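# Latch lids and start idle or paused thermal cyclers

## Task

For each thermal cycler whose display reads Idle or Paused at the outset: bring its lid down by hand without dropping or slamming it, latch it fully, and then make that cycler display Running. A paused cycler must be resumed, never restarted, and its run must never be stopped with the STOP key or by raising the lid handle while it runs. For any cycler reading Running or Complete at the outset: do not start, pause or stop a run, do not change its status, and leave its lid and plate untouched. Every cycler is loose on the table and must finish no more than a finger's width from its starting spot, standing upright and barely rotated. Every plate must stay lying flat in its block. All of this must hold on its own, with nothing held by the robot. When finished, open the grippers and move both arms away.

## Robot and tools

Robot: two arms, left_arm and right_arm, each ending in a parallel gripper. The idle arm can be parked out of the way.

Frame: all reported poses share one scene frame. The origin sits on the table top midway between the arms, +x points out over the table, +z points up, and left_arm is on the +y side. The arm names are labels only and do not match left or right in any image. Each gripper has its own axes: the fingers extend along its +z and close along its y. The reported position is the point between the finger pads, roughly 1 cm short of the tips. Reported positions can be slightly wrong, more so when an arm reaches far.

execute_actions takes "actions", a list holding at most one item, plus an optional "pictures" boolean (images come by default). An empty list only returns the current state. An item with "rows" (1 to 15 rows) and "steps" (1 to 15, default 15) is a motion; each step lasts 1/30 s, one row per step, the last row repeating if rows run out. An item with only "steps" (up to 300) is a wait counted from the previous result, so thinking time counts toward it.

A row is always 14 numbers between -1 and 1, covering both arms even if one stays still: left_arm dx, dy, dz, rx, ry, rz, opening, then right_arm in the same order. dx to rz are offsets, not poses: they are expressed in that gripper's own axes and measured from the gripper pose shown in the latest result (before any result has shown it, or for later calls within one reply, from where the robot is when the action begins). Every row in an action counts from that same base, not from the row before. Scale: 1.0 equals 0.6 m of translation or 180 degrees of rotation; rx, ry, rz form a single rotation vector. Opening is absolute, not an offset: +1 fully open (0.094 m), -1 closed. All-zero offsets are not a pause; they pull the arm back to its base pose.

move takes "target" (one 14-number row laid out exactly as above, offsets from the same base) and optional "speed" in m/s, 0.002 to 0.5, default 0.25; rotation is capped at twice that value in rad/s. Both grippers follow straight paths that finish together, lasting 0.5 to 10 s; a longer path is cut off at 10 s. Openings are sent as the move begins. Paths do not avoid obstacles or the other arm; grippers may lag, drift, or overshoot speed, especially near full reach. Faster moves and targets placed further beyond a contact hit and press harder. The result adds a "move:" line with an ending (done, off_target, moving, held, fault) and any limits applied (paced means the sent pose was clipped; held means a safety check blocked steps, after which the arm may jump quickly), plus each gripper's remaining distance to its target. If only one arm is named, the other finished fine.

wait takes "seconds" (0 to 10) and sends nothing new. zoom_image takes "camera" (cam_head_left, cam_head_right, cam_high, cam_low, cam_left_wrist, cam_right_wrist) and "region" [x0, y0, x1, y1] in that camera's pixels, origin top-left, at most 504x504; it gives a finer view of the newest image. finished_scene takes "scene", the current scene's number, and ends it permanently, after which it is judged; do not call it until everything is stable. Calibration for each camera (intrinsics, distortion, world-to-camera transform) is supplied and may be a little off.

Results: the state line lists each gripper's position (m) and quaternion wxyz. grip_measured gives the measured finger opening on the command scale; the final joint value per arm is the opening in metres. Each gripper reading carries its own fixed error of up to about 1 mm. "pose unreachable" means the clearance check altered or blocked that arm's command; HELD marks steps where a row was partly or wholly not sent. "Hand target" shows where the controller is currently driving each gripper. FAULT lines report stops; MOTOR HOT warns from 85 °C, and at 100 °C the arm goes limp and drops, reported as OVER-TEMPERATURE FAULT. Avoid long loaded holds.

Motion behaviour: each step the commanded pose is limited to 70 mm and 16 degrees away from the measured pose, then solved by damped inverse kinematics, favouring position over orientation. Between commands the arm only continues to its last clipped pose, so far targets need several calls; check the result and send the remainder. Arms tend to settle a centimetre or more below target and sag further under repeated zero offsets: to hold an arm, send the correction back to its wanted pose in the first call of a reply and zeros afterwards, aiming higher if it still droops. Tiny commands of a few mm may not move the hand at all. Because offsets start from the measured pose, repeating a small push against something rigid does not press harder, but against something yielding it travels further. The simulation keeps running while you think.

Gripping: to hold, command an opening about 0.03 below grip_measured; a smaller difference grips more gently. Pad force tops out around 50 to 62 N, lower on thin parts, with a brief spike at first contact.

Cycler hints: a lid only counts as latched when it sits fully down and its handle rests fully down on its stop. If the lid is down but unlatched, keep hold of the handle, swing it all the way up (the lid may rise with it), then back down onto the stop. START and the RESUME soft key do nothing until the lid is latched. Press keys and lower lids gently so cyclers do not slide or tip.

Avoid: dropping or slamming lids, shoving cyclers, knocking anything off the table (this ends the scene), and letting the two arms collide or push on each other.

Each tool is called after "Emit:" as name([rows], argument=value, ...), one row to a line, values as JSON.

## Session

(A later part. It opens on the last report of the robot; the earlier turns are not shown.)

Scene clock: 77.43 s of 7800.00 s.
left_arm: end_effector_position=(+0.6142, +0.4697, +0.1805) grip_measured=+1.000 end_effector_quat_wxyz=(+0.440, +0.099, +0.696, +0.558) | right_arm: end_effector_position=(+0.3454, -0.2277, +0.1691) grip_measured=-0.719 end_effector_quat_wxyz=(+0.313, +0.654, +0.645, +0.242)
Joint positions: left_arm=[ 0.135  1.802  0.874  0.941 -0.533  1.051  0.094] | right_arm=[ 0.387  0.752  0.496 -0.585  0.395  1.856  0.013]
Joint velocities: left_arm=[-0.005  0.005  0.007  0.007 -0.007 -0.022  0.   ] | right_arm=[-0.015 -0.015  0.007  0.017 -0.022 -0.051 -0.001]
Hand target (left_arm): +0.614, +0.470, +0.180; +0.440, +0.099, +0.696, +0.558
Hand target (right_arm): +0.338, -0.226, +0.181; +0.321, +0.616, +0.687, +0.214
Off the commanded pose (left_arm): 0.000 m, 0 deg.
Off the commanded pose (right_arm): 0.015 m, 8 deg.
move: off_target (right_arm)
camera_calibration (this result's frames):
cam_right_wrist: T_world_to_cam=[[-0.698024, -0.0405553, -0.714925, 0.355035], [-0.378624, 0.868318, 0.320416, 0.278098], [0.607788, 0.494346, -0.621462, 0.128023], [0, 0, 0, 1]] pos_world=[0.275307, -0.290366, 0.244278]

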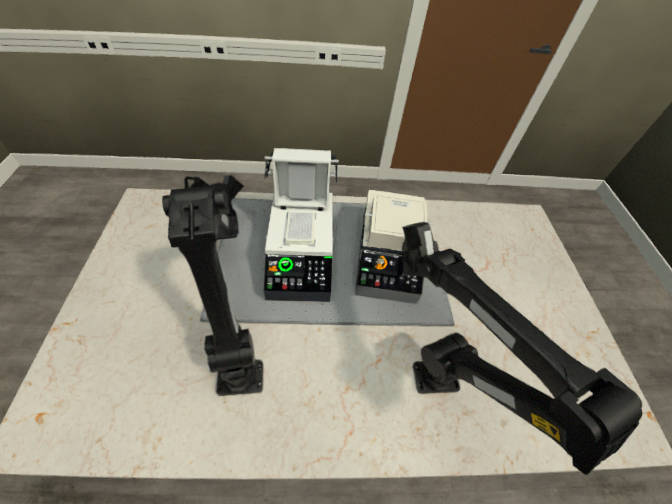

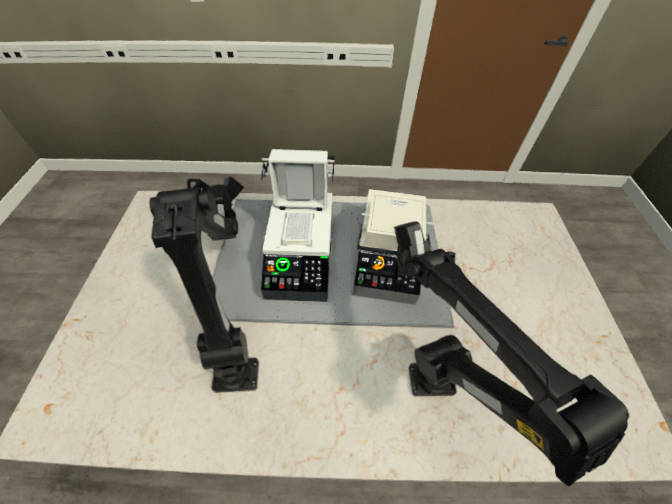

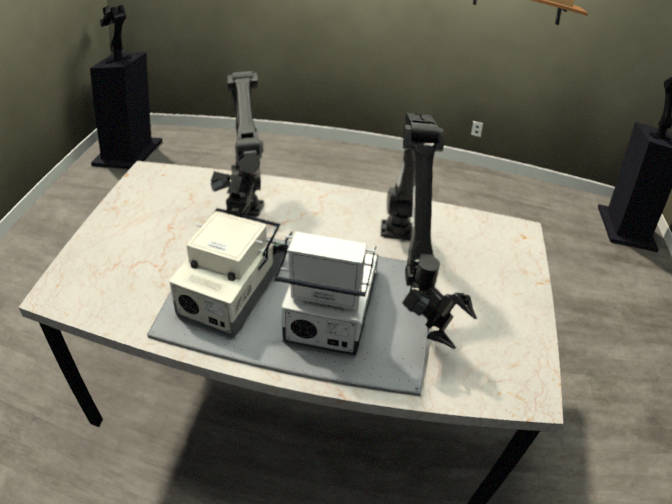

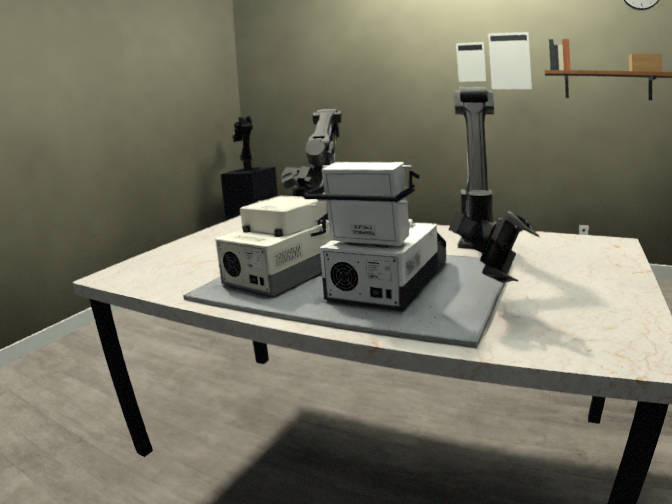

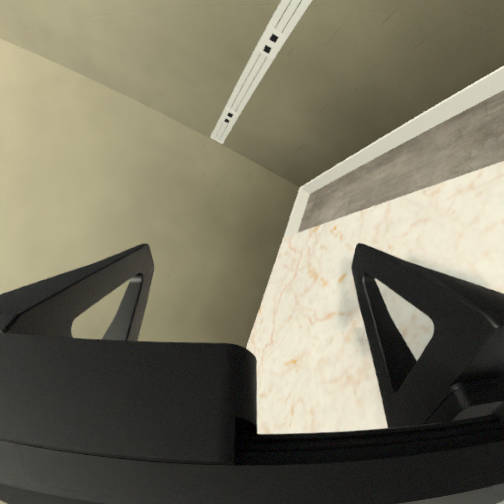

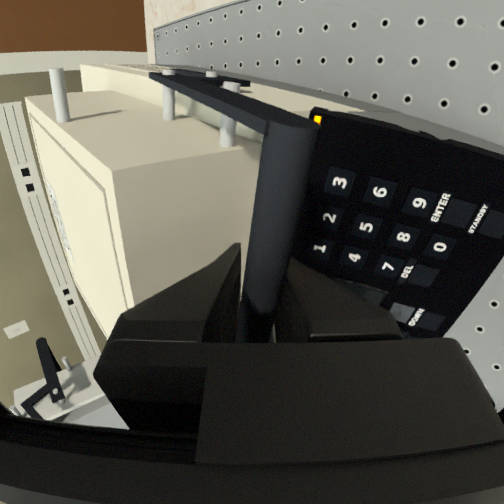

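Emit:
move(target=[0,0,0,0,0,0,1,0,0.14,-0.08,0.03,0,0,-0.76], speed=0.04)

Scene clock: 84.07 s of 7800.00 s.
left_arm: end_effector_position=(+0.6142, +0.4697, +0.1805) grip_measured=+1.000 end_effector_quat_wxyz=(+0.440, +0.099, +0.696, +0.558) | right_arm: end_effector_position=(+0.3526, -0.2298, +0.1953) grip_measured=-0.749 end_effector_quat_wxyz=(+0.254, +0.701, +0.643, +0.173)
Joint positions: left_arm=[ 0.135  1.802  0.874  0.941 -0.533  1.051  0.094] | right_arm=[ 0.346  0.867  0.696 -0.867  0.343  1.945  0.012]
Joint velocities: left_arm=[-0.005  0.015 -0.017  0.002 -0.066 -0.007  0.   ] | right_arm=[ 0.005  0.015  0.027  0.007  0.007  0.007 -0.   ]
Hand target (left_arm): +0.614, +0.470, +0.180; +0.440, +0.099, +0.696, +0.558
Hand target (right_arm): +0.366, -0.223, +0.260; +0.285, +0.669, +0.653, +0.212
Off the commanded pose (left_arm): 0.000 m, 0 deg.
Off the commanded pose (right_arm): 0.070 m, 7 deg.
After step 90, 0.97 s passed at rest.
move: off_target (right_arm)
camera_calibration (this result's frames):
cam_right_wrist: T_world_to_cam=[[-0.819744, 0.0297388, -0.571957, 0.409861], [-0.243666, 0.885654, 0.395278, 0.216052], [0.518311, 0.463393, -0.718763, 0.184376], [0, 0, 0, 1]] pos_world=[0.293062, -0.288974, 0.281545]

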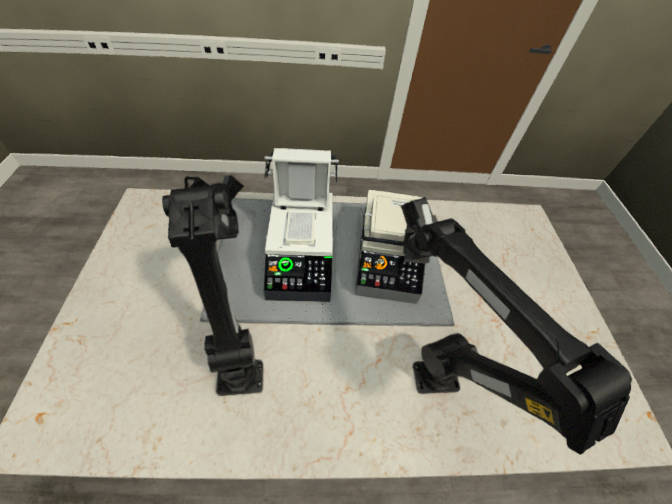

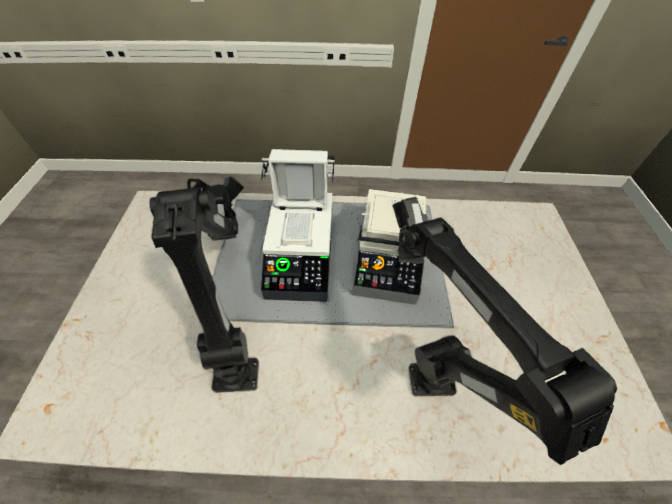

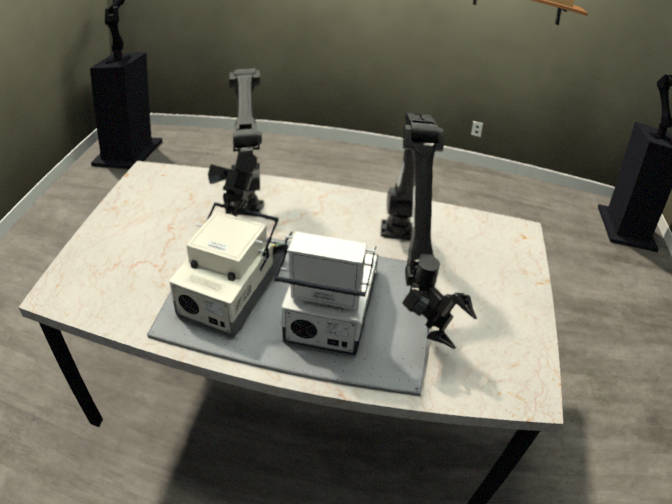

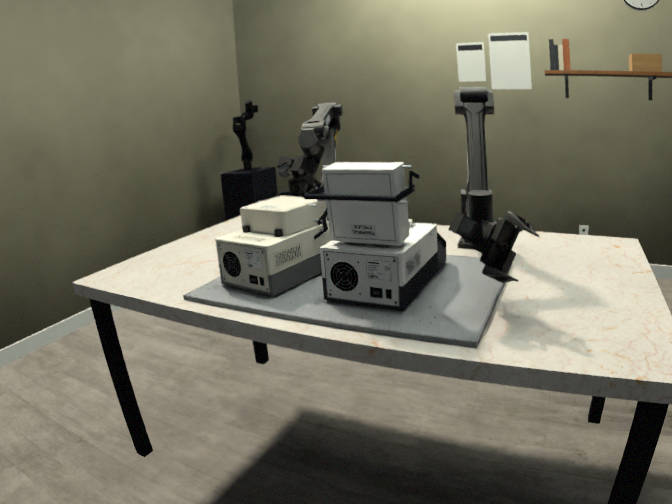

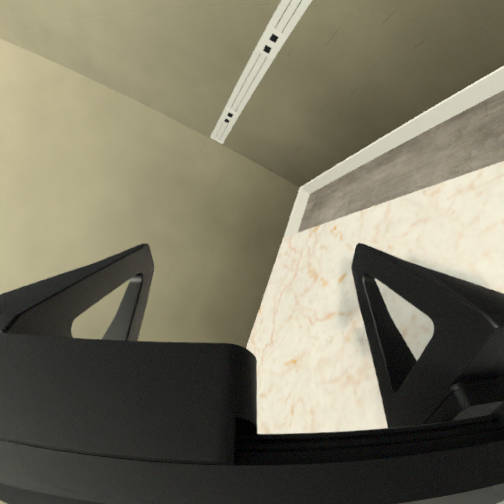

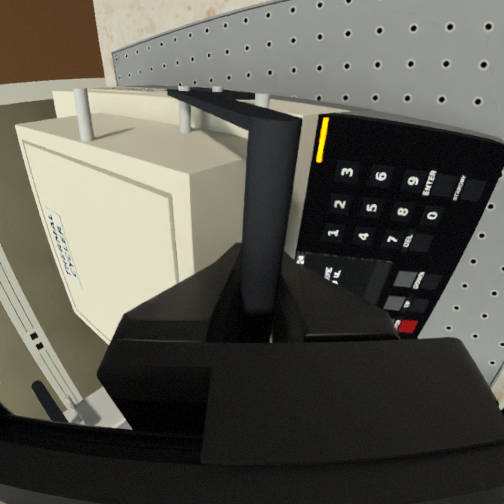

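Emit:
move(target=[0,0,0,0,0,0,1,0,0.16,-0.03,0,0,0,-0.76], speed=0.04)

Emit:
move(target=[0,0,0,0,0,0,1,0,0.14,0,0,0,0,-0.76], speed=0.04)

Scene clock: 92.40 s of 7800.00 s.
left_arm: end_effector_position=(+0.6142, +0.4697, +0.1805) grip_measured=+1.000 end_effector_quat_wxyz=(+0.440, +0.099, +0.696, +0.558) | right_arm: end_effector_position=(+0.3548, -0.2313, +0.1985) grip_measured=-0.756 end_effector_quat_wxyz=(+0.205, +0.721, +0.650, +0.123)
Joint positions: left_arm=[ 0.135  1.802  0.874  0.941 -0.533  1.051  0.094] | right_arm=[ 0.308  0.955  0.798 -1.016  0.281  1.962  0.011]
Joint velocities: left_arm=[ 0.005 -0.024  0.022 -0.017 -0.066 -0.007  0.   ] | right_arm=[ 0.005  0.005  0.007  0.002 -0.051  0.022  0.   ]
Hand target (left_arm): +0.614, +0.470, +0.180; +0.440, +0.099, +0.696, +0.558
Hand target (right_arm): +0.401, -0.233, +0.258; +0.257, +0.703, +0.641, +0.171
Off the commanded pose (left_arm): 0.000 m, 0 deg.
Off the commanded pose (right_arm): 0.094 m, 8 deg; position clipped at the last step of the last action.
After step 90, 2.67 s passed at rest.
move: off_target (right_arm); limits=paced
camera_calibration (this result's frames):
cam_right_wrist: T_world_to_cam=[[-0.892464, 0.057242, -0.447472, 0.42105], [-0.161449, 0.885689, 0.435304, 0.179545], [0.421239, 0.460737, -0.781204, 0.232527], [0, 0, 0, 1]] pos_world=[0.30681, -0.290257, 0.291903]

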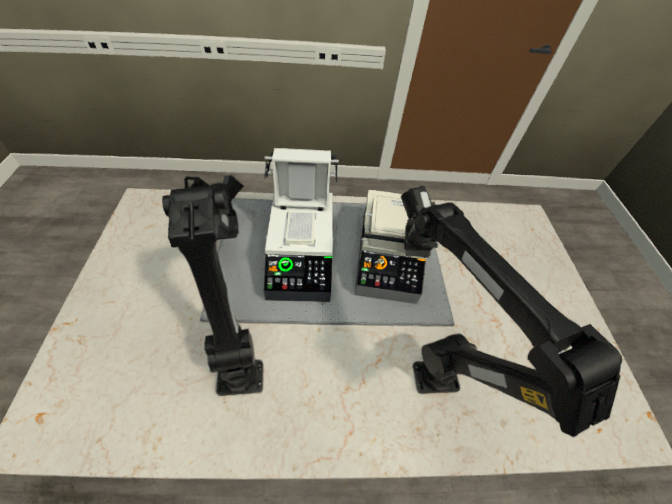

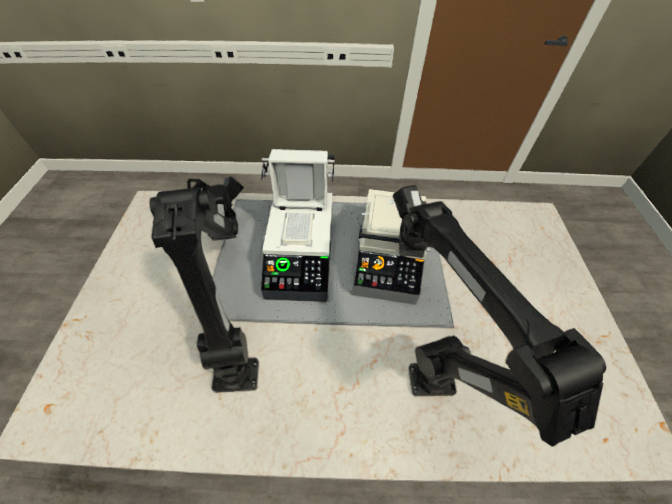

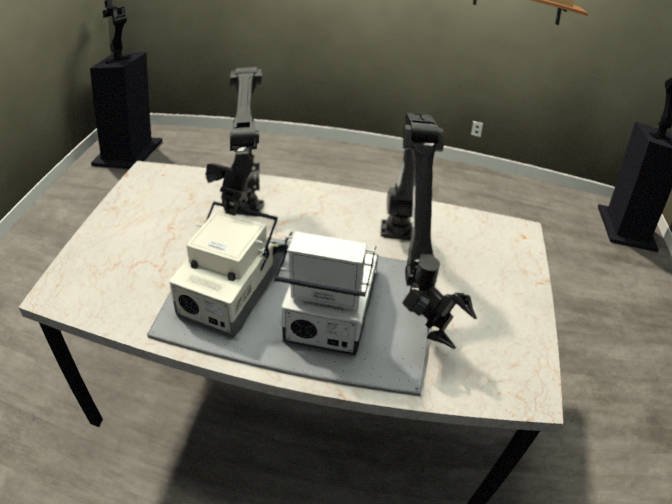

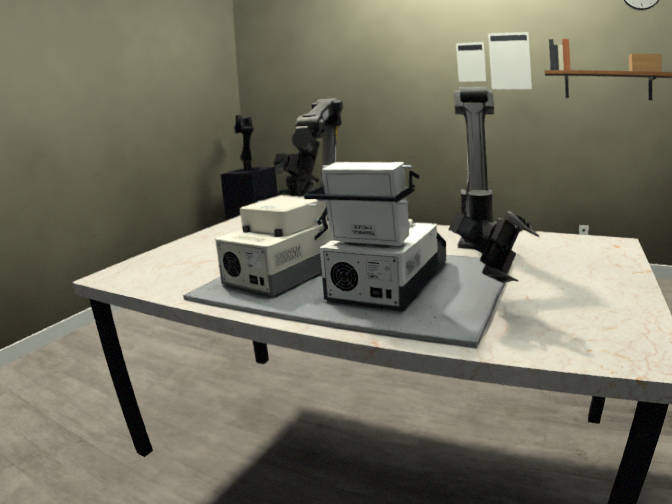

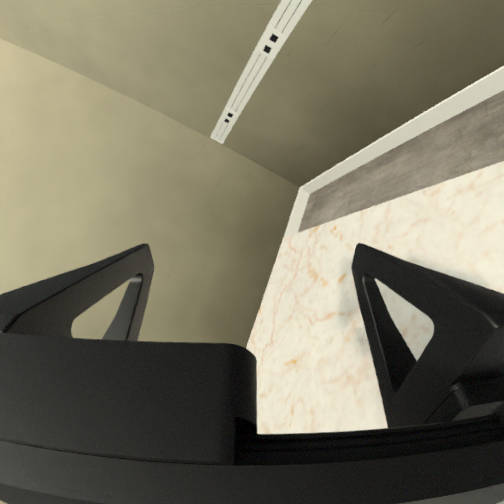

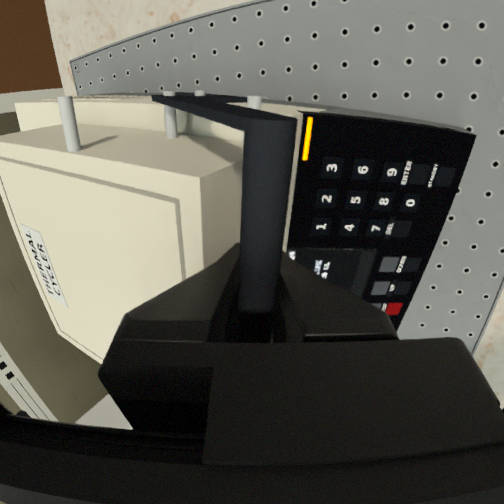

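Scene clock: 94.73 s of 7800.00 s.
left_arm: end_effector_position=(+0.6142, +0.4697, +0.1805) grip_measured=+1.000 end_effector_quat_wxyz=(+0.440, +0.099, +0.696, +0.558) | right_arm: end_effector_position=(+0.3560, -0.2322, +0.1960) grip_measured=-0.758 end_effector_quat_wxyz=(+0.154, +0.729, +0.663, +0.071)
Joint positions: left_arm=[ 0.135  1.802  0.874  0.941 -0.533  1.051  0.094] | right_arm=[ 0.274  1.047  0.881 -1.143  0.221  1.948  0.011]
Joint velocities: left_arm=[ 0.005 -0.015  0.007 -0.002 -0.051 -0.022  0.   ] | right_arm=[-0.005 -0.005 -0.017 -0.007  0.037  0.037 -0.   ]
Hand target (left_arm): +0.614, +0.470, +0.180; +0.440, +0.099, +0.696, +0.558
Hand target (right_arm): +0.415, -0.238, +0.239; +0.207, +0.723, +0.649, +0.120
Off the commanded pose (left_arm): 0.000 m, 0 deg.
Off the commanded pose (right_arm): 0.084 m, 8 deg; position clipped at the last step of the last action.
move: off_target (right_arm); limits=paced
camera_calibration (this result's frames):
cam_right_wrist: T_world_to_cam=[[-0.948667, 0.0604987, -0.310437, 0.414892], [-0.0938681, 0.883453, 0.459021, 0.152418], [0.302027, 0.464598, -0.832423, 0.283802], [0, 0, 0, 1]] pos_world=[0.322185, -0.291609, 0.295078]

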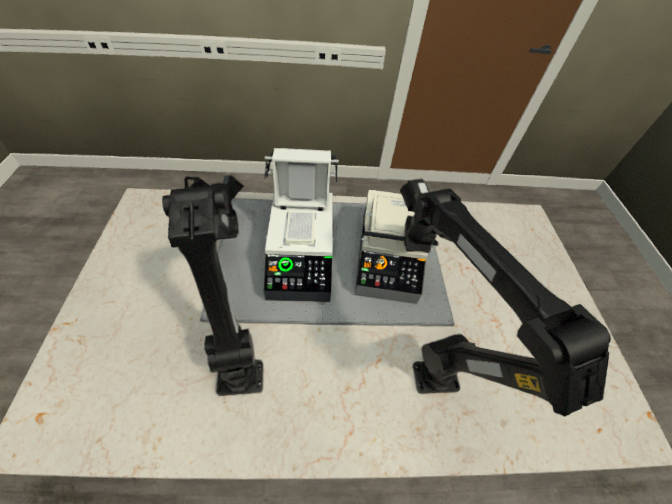

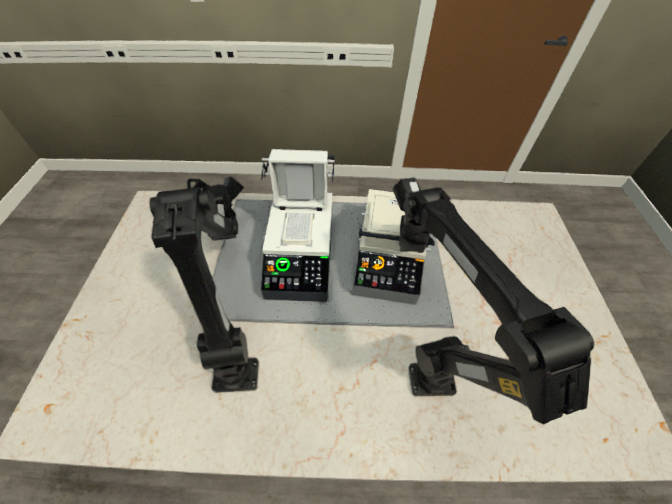

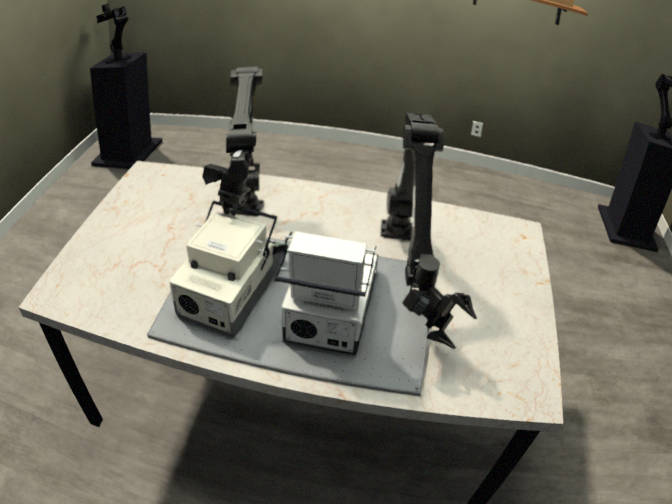

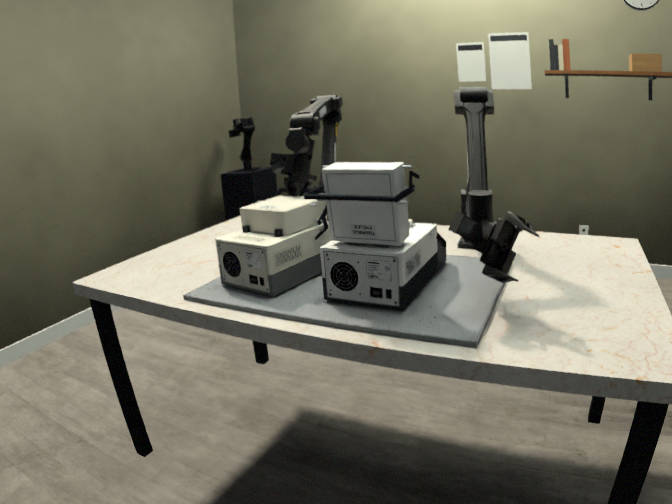

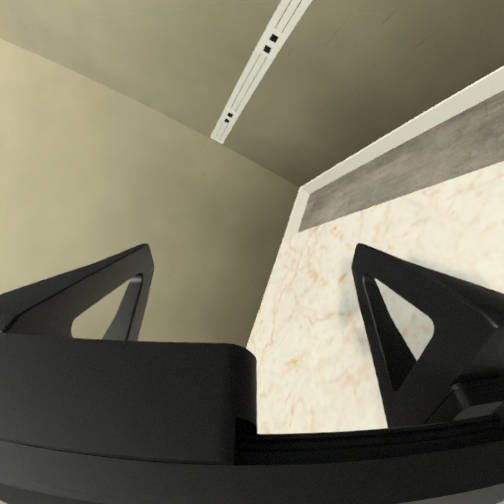

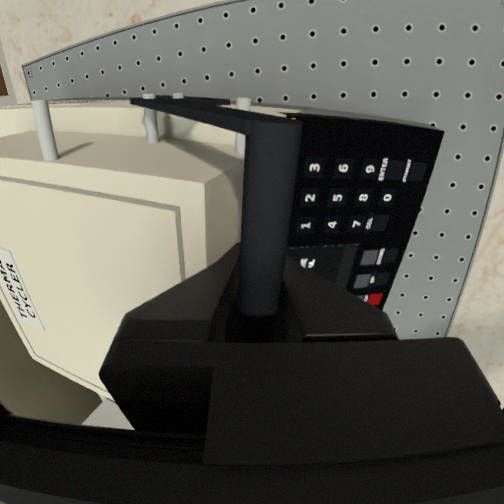

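Emit:
move(target=[0,0,0,0,0,0,1,0,0.03,-0.2,-0.1,0,0,-0.76], speed=0.04)

Scene clock: 104.43 s of 7800.00 s.
left_arm: end_effector_position=(+0.6142, +0.4697, +0.1805) grip_measured=+1.000 end_effector_quat_wxyz=(+0.440, +0.099, +0.696, +0.558) | right_arm: end_effector_position=(+0.3530, -0.2343, +0.2055) grip_measured=-0.758 end_effector_quat_wxyz=(+0.232, +0.728, +0.637, +0.098)
Joint positions: left_arm=[ 0.135  1.802  0.874  0.941 -0.533  1.051  0.094] | right_arm=[ 0.346  0.969  0.821 -1.064  0.37   2.019  0.011]
Joint velocities: left_arm=[-0.005 -0.005  0.002 -0.002  0.007  0.081  0.   ] | right_arm=[-0.015 -0.024 -0.002  0.007  0.007 -0.037 -0.   ]
Hand target (left_arm): +0.614, +0.470, +0.180; +0.440, +0.099, +0.696, +0.558
Hand target (right_arm): +0.346, -0.226, +0.273; +0.265, +0.699, +0.641, +0.174
Off the commanded pose (left_arm): 0.000 m, 0 deg.
Off the commanded pose (right_arm): 0.112 m, 10 deg; position clipped at the last step of the last action.
After step 90, 2.53 s passed at rest.
move: off_target (right_arm); limits=paced
camera_calibration (this result's frames):
cam_right_wrist: T_world_to_cam=[[-0.887913, 0.0671019, -0.45509, 0.424976], [-0.122926, 0.918716, 0.375299, 0.185349], [0.443282, 0.389175, -0.807492, 0.221015], [0, 0, 0, 1]] pos_world=[0.302154, -0.284813, 0.302309]

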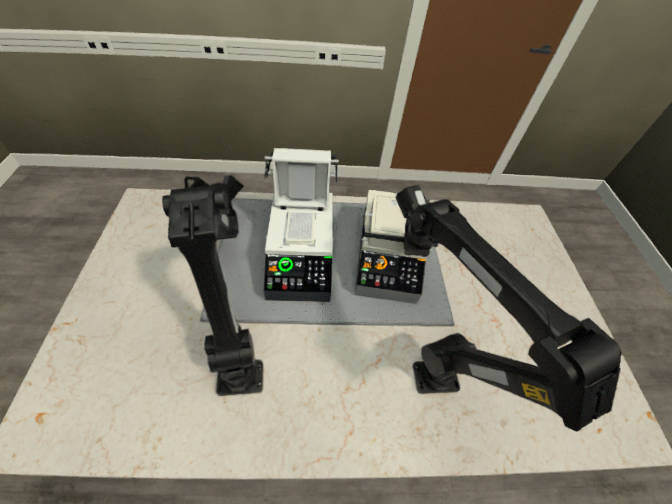

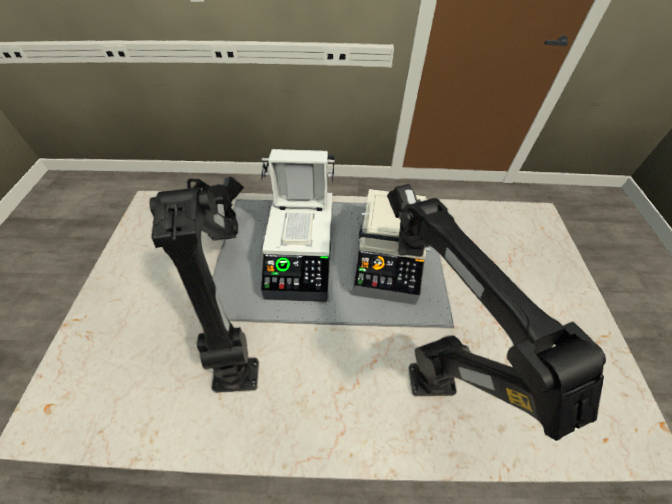

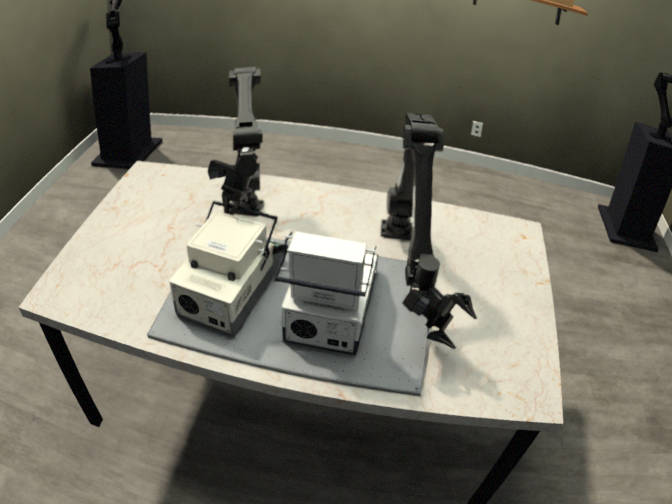

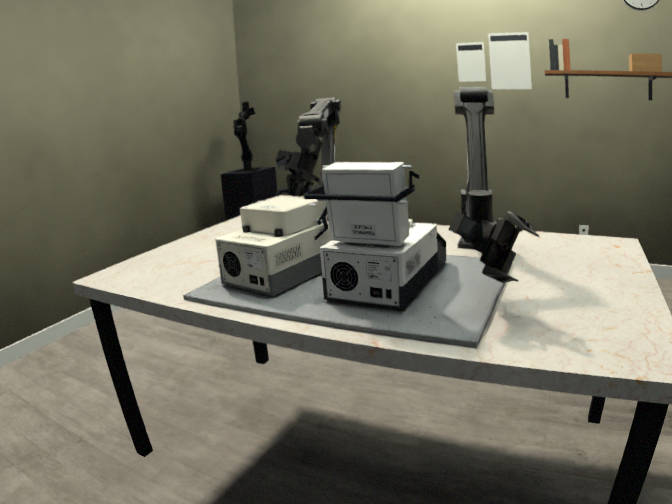

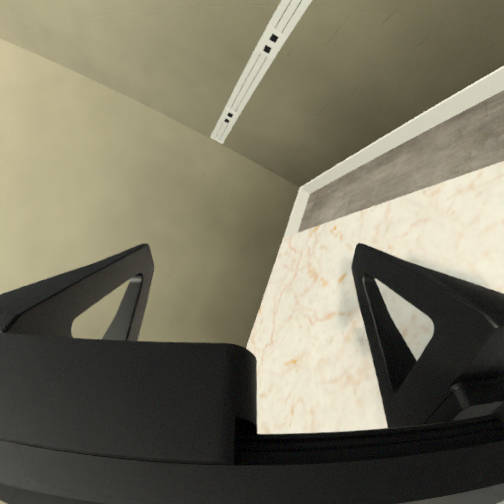

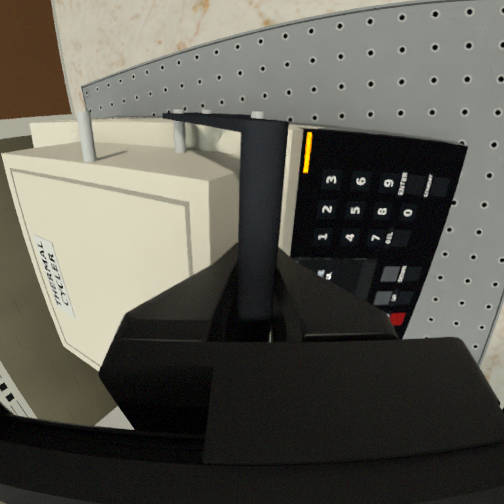

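Emit:
move(target=[0,0,0,0,0,0,1,0,-0.06,0.1,-0.03,0,0,-0.76], speed=0.03)

Emit:
zoom_image(camera="cam_high", region=[160, 180, 320, 340])

Scene clock: 111.23 s of 7800.00 s.
left_arm: end_effector_position=(+0.6142, +0.4697, +0.1805) grip_measured=+1.000 end_effector_quat_wxyz=(+0.440, +0.099, +0.696, +0.558) | right_arm: end_effector_position=(+0.3511, -0.2403, +0.1545) grip_measured=-0.758 end_effector_quat_wxyz=(+0.266, +0.723, +0.621, +0.144)
Joint positions: left_arm=[ 0.135  1.802  0.874  0.941 -0.533  1.051  0.094] | right_arm=[ 0.348  0.924  0.624 -0.792  0.405  2.009  0.011]
Joint velocities: left_arm=[ 0.005 -0.005 -0.007  0.027 -0.022 -0.007  0.   ] | right_arm=[-0.005 -0.005  0.007  0.002 -0.066  0.066  0.001]
Hand target (left_arm): +0.614, +0.470, +0.180; +0.440, +0.099, +0.696, +0.558
Hand target (right_arm): +0.346, -0.244, +0.137; +0.266, +0.717, +0.632, +0.128
Off the commanded pose (left_arm): 0.000 m, 0 deg.
Off the commanded pose (right_arm): 0.019 m, 2 deg.
After step 90, 1.23 s passed at rest.
move: off_target (right_arm)
camera_calibration (this result's frames):
cam_right_wrist: T_world_to_cam=[[-0.827214, 0.0754898, -0.556793, 0.39693], [-0.163941, 0.915391, 0.367671, 0.224553], [0.537439, 0.395424, -0.744848, 0.141684], [0, 0, 0, 1]] pos_world=[0.289013, -0.291543, 0.24398]

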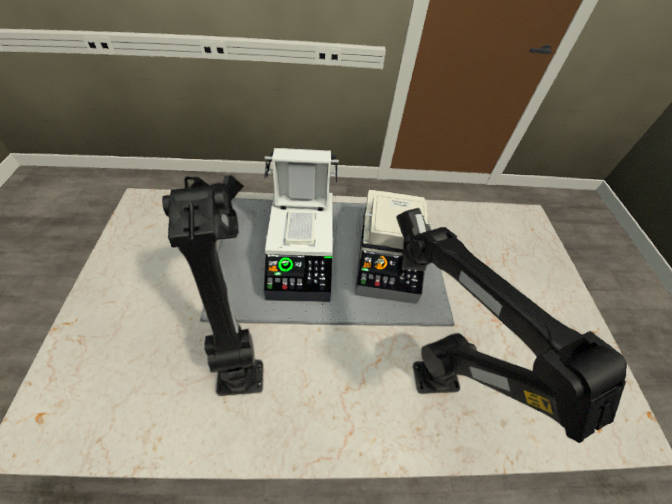

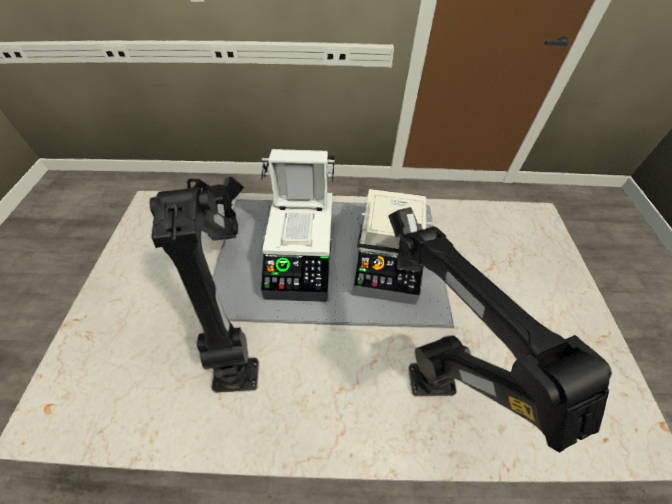

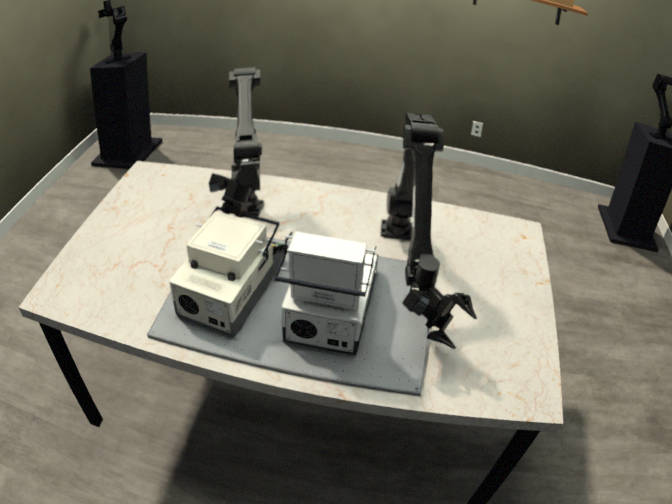

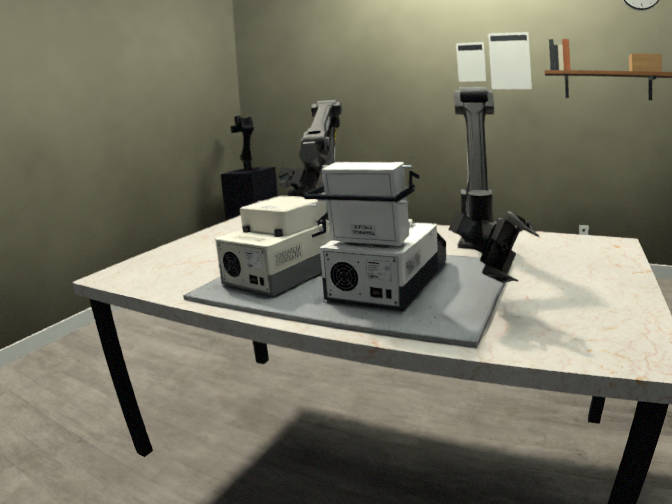

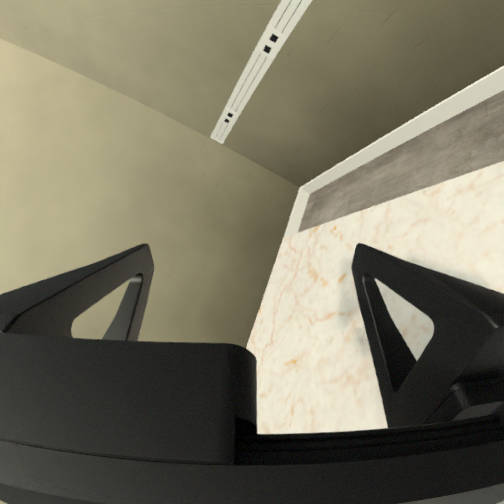

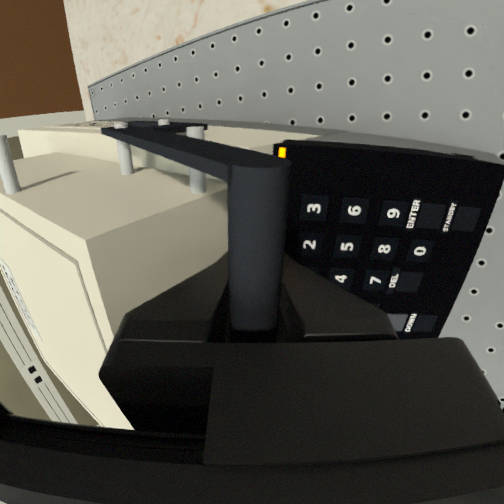

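Region (160, 180, 320, 340) of cam_high's 672x504 image, scaled by 3.150, with more detail than that image has.

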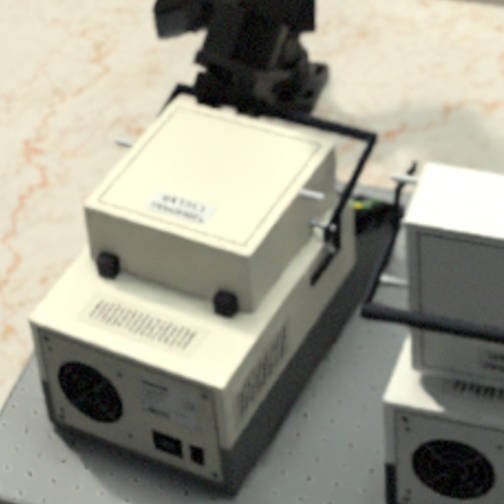

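Emit:
move(target=[0,0,0,0,0,0,1,0,-0.04,0.06,0,0,0,-0.76], speed=0.03)

Emit:
zoom_image(camera="cam_head_left", region=[340, 180, 460, 310])

Scene clock: 120.77 s of 7800.00 s.
left_arm: end_effector_position=(+0.6142, +0.4697, +0.1805) grip_measured=+1.000 end_effector_quat_wxyz=(+0.440, +0.099, +0.696, +0.558) | right_arm: end_effector_position=(+0.3510, -0.2405, +0.1523) grip_measured=-0.758 end_effector_quat_wxyz=(+0.276, +0.722, +0.610, +0.173)
Joint positions: left_arm=[ 0.135  1.802  0.874  0.941 -0.533  1.051  0.094] | right_arm=[ 0.348  0.888  0.579 -0.719  0.405  2.009  0.011]
Joint velocities: left_arm=[-0.005 -0.005  0.007 -0.007 -0.139  0.007  0.   ] | right_arm=[-0.005 -0.005 -0.002  0.002 -0.022  0.007  0.001]
Hand target (left_arm): +0.614, +0.470, +0.180; +0.440, +0.099, +0.696, +0.558
Hand target (right_arm): +0.345, -0.246, +0.115; +0.266, +0.724, +0.621, +0.144
Off the commanded pose (left_arm): 0.000 m, 0 deg.
Off the commanded pose (right_arm): 0.041 m, 4 deg.
After step 90, 4.87 s passed at rest.
move: off_target (right_arm)
camera_calibration (this result's frames):
cam_right_wrist: T_world_to_cam=[[-0.792152, 0.0895755, -0.603714, 0.393844], [-0.186132, 0.906591, 0.378745, 0.229493], [0.581248, 0.412394, -0.701485, 0.122277], [0, 0, 0, 1]] pos_world=[0.283627, -0.293762, 0.236626]

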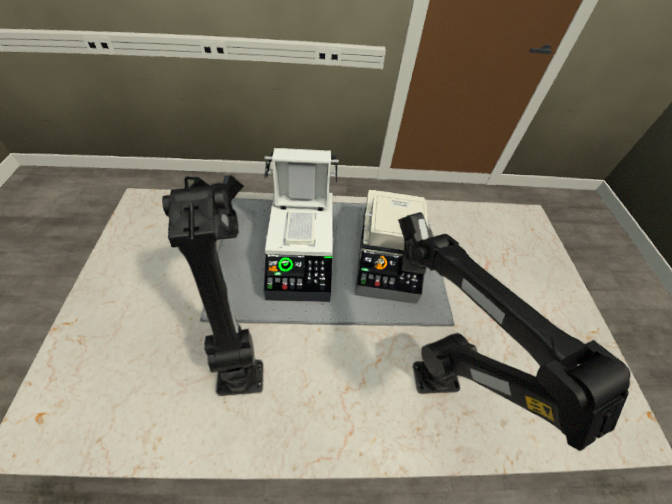

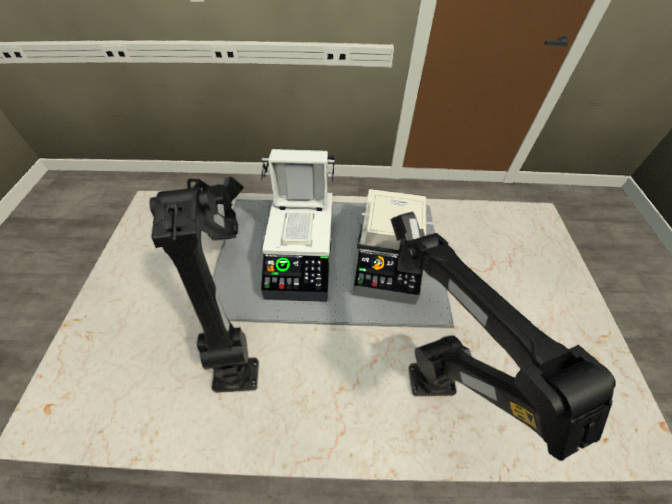

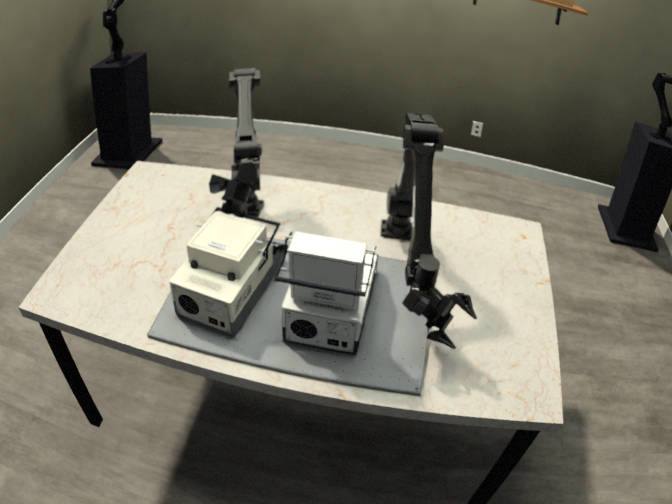

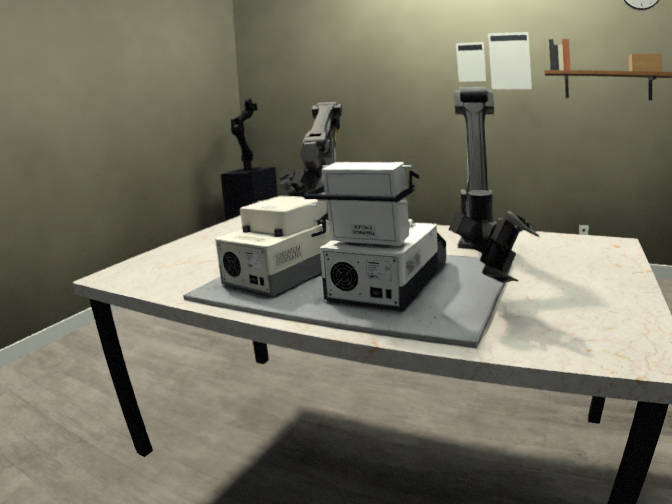

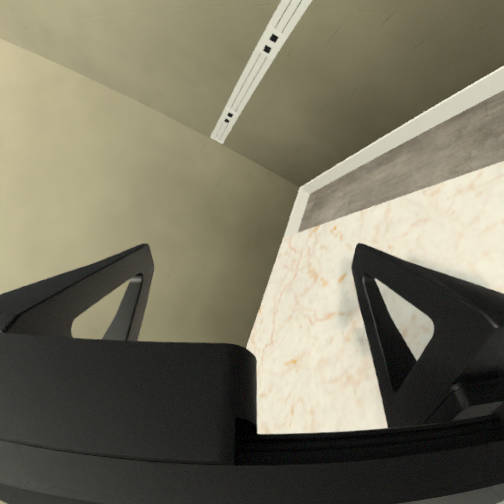

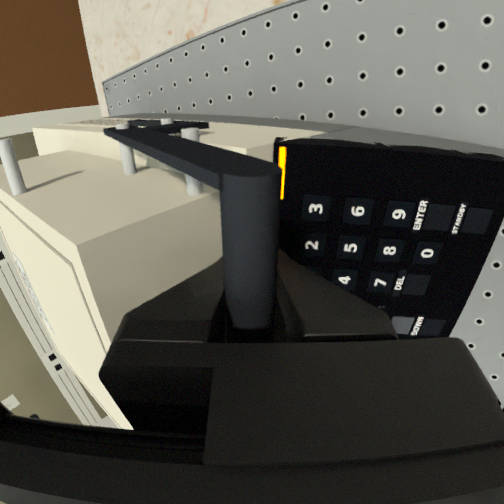

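Region (340, 180, 460, 310) of cam_head_left's 672x504 image, scaled by 3.877, with more detail than that image has; it fills the left 465 columns of this view, and the rest is white.

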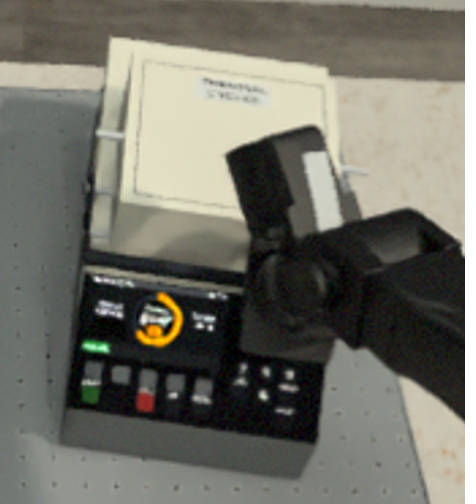

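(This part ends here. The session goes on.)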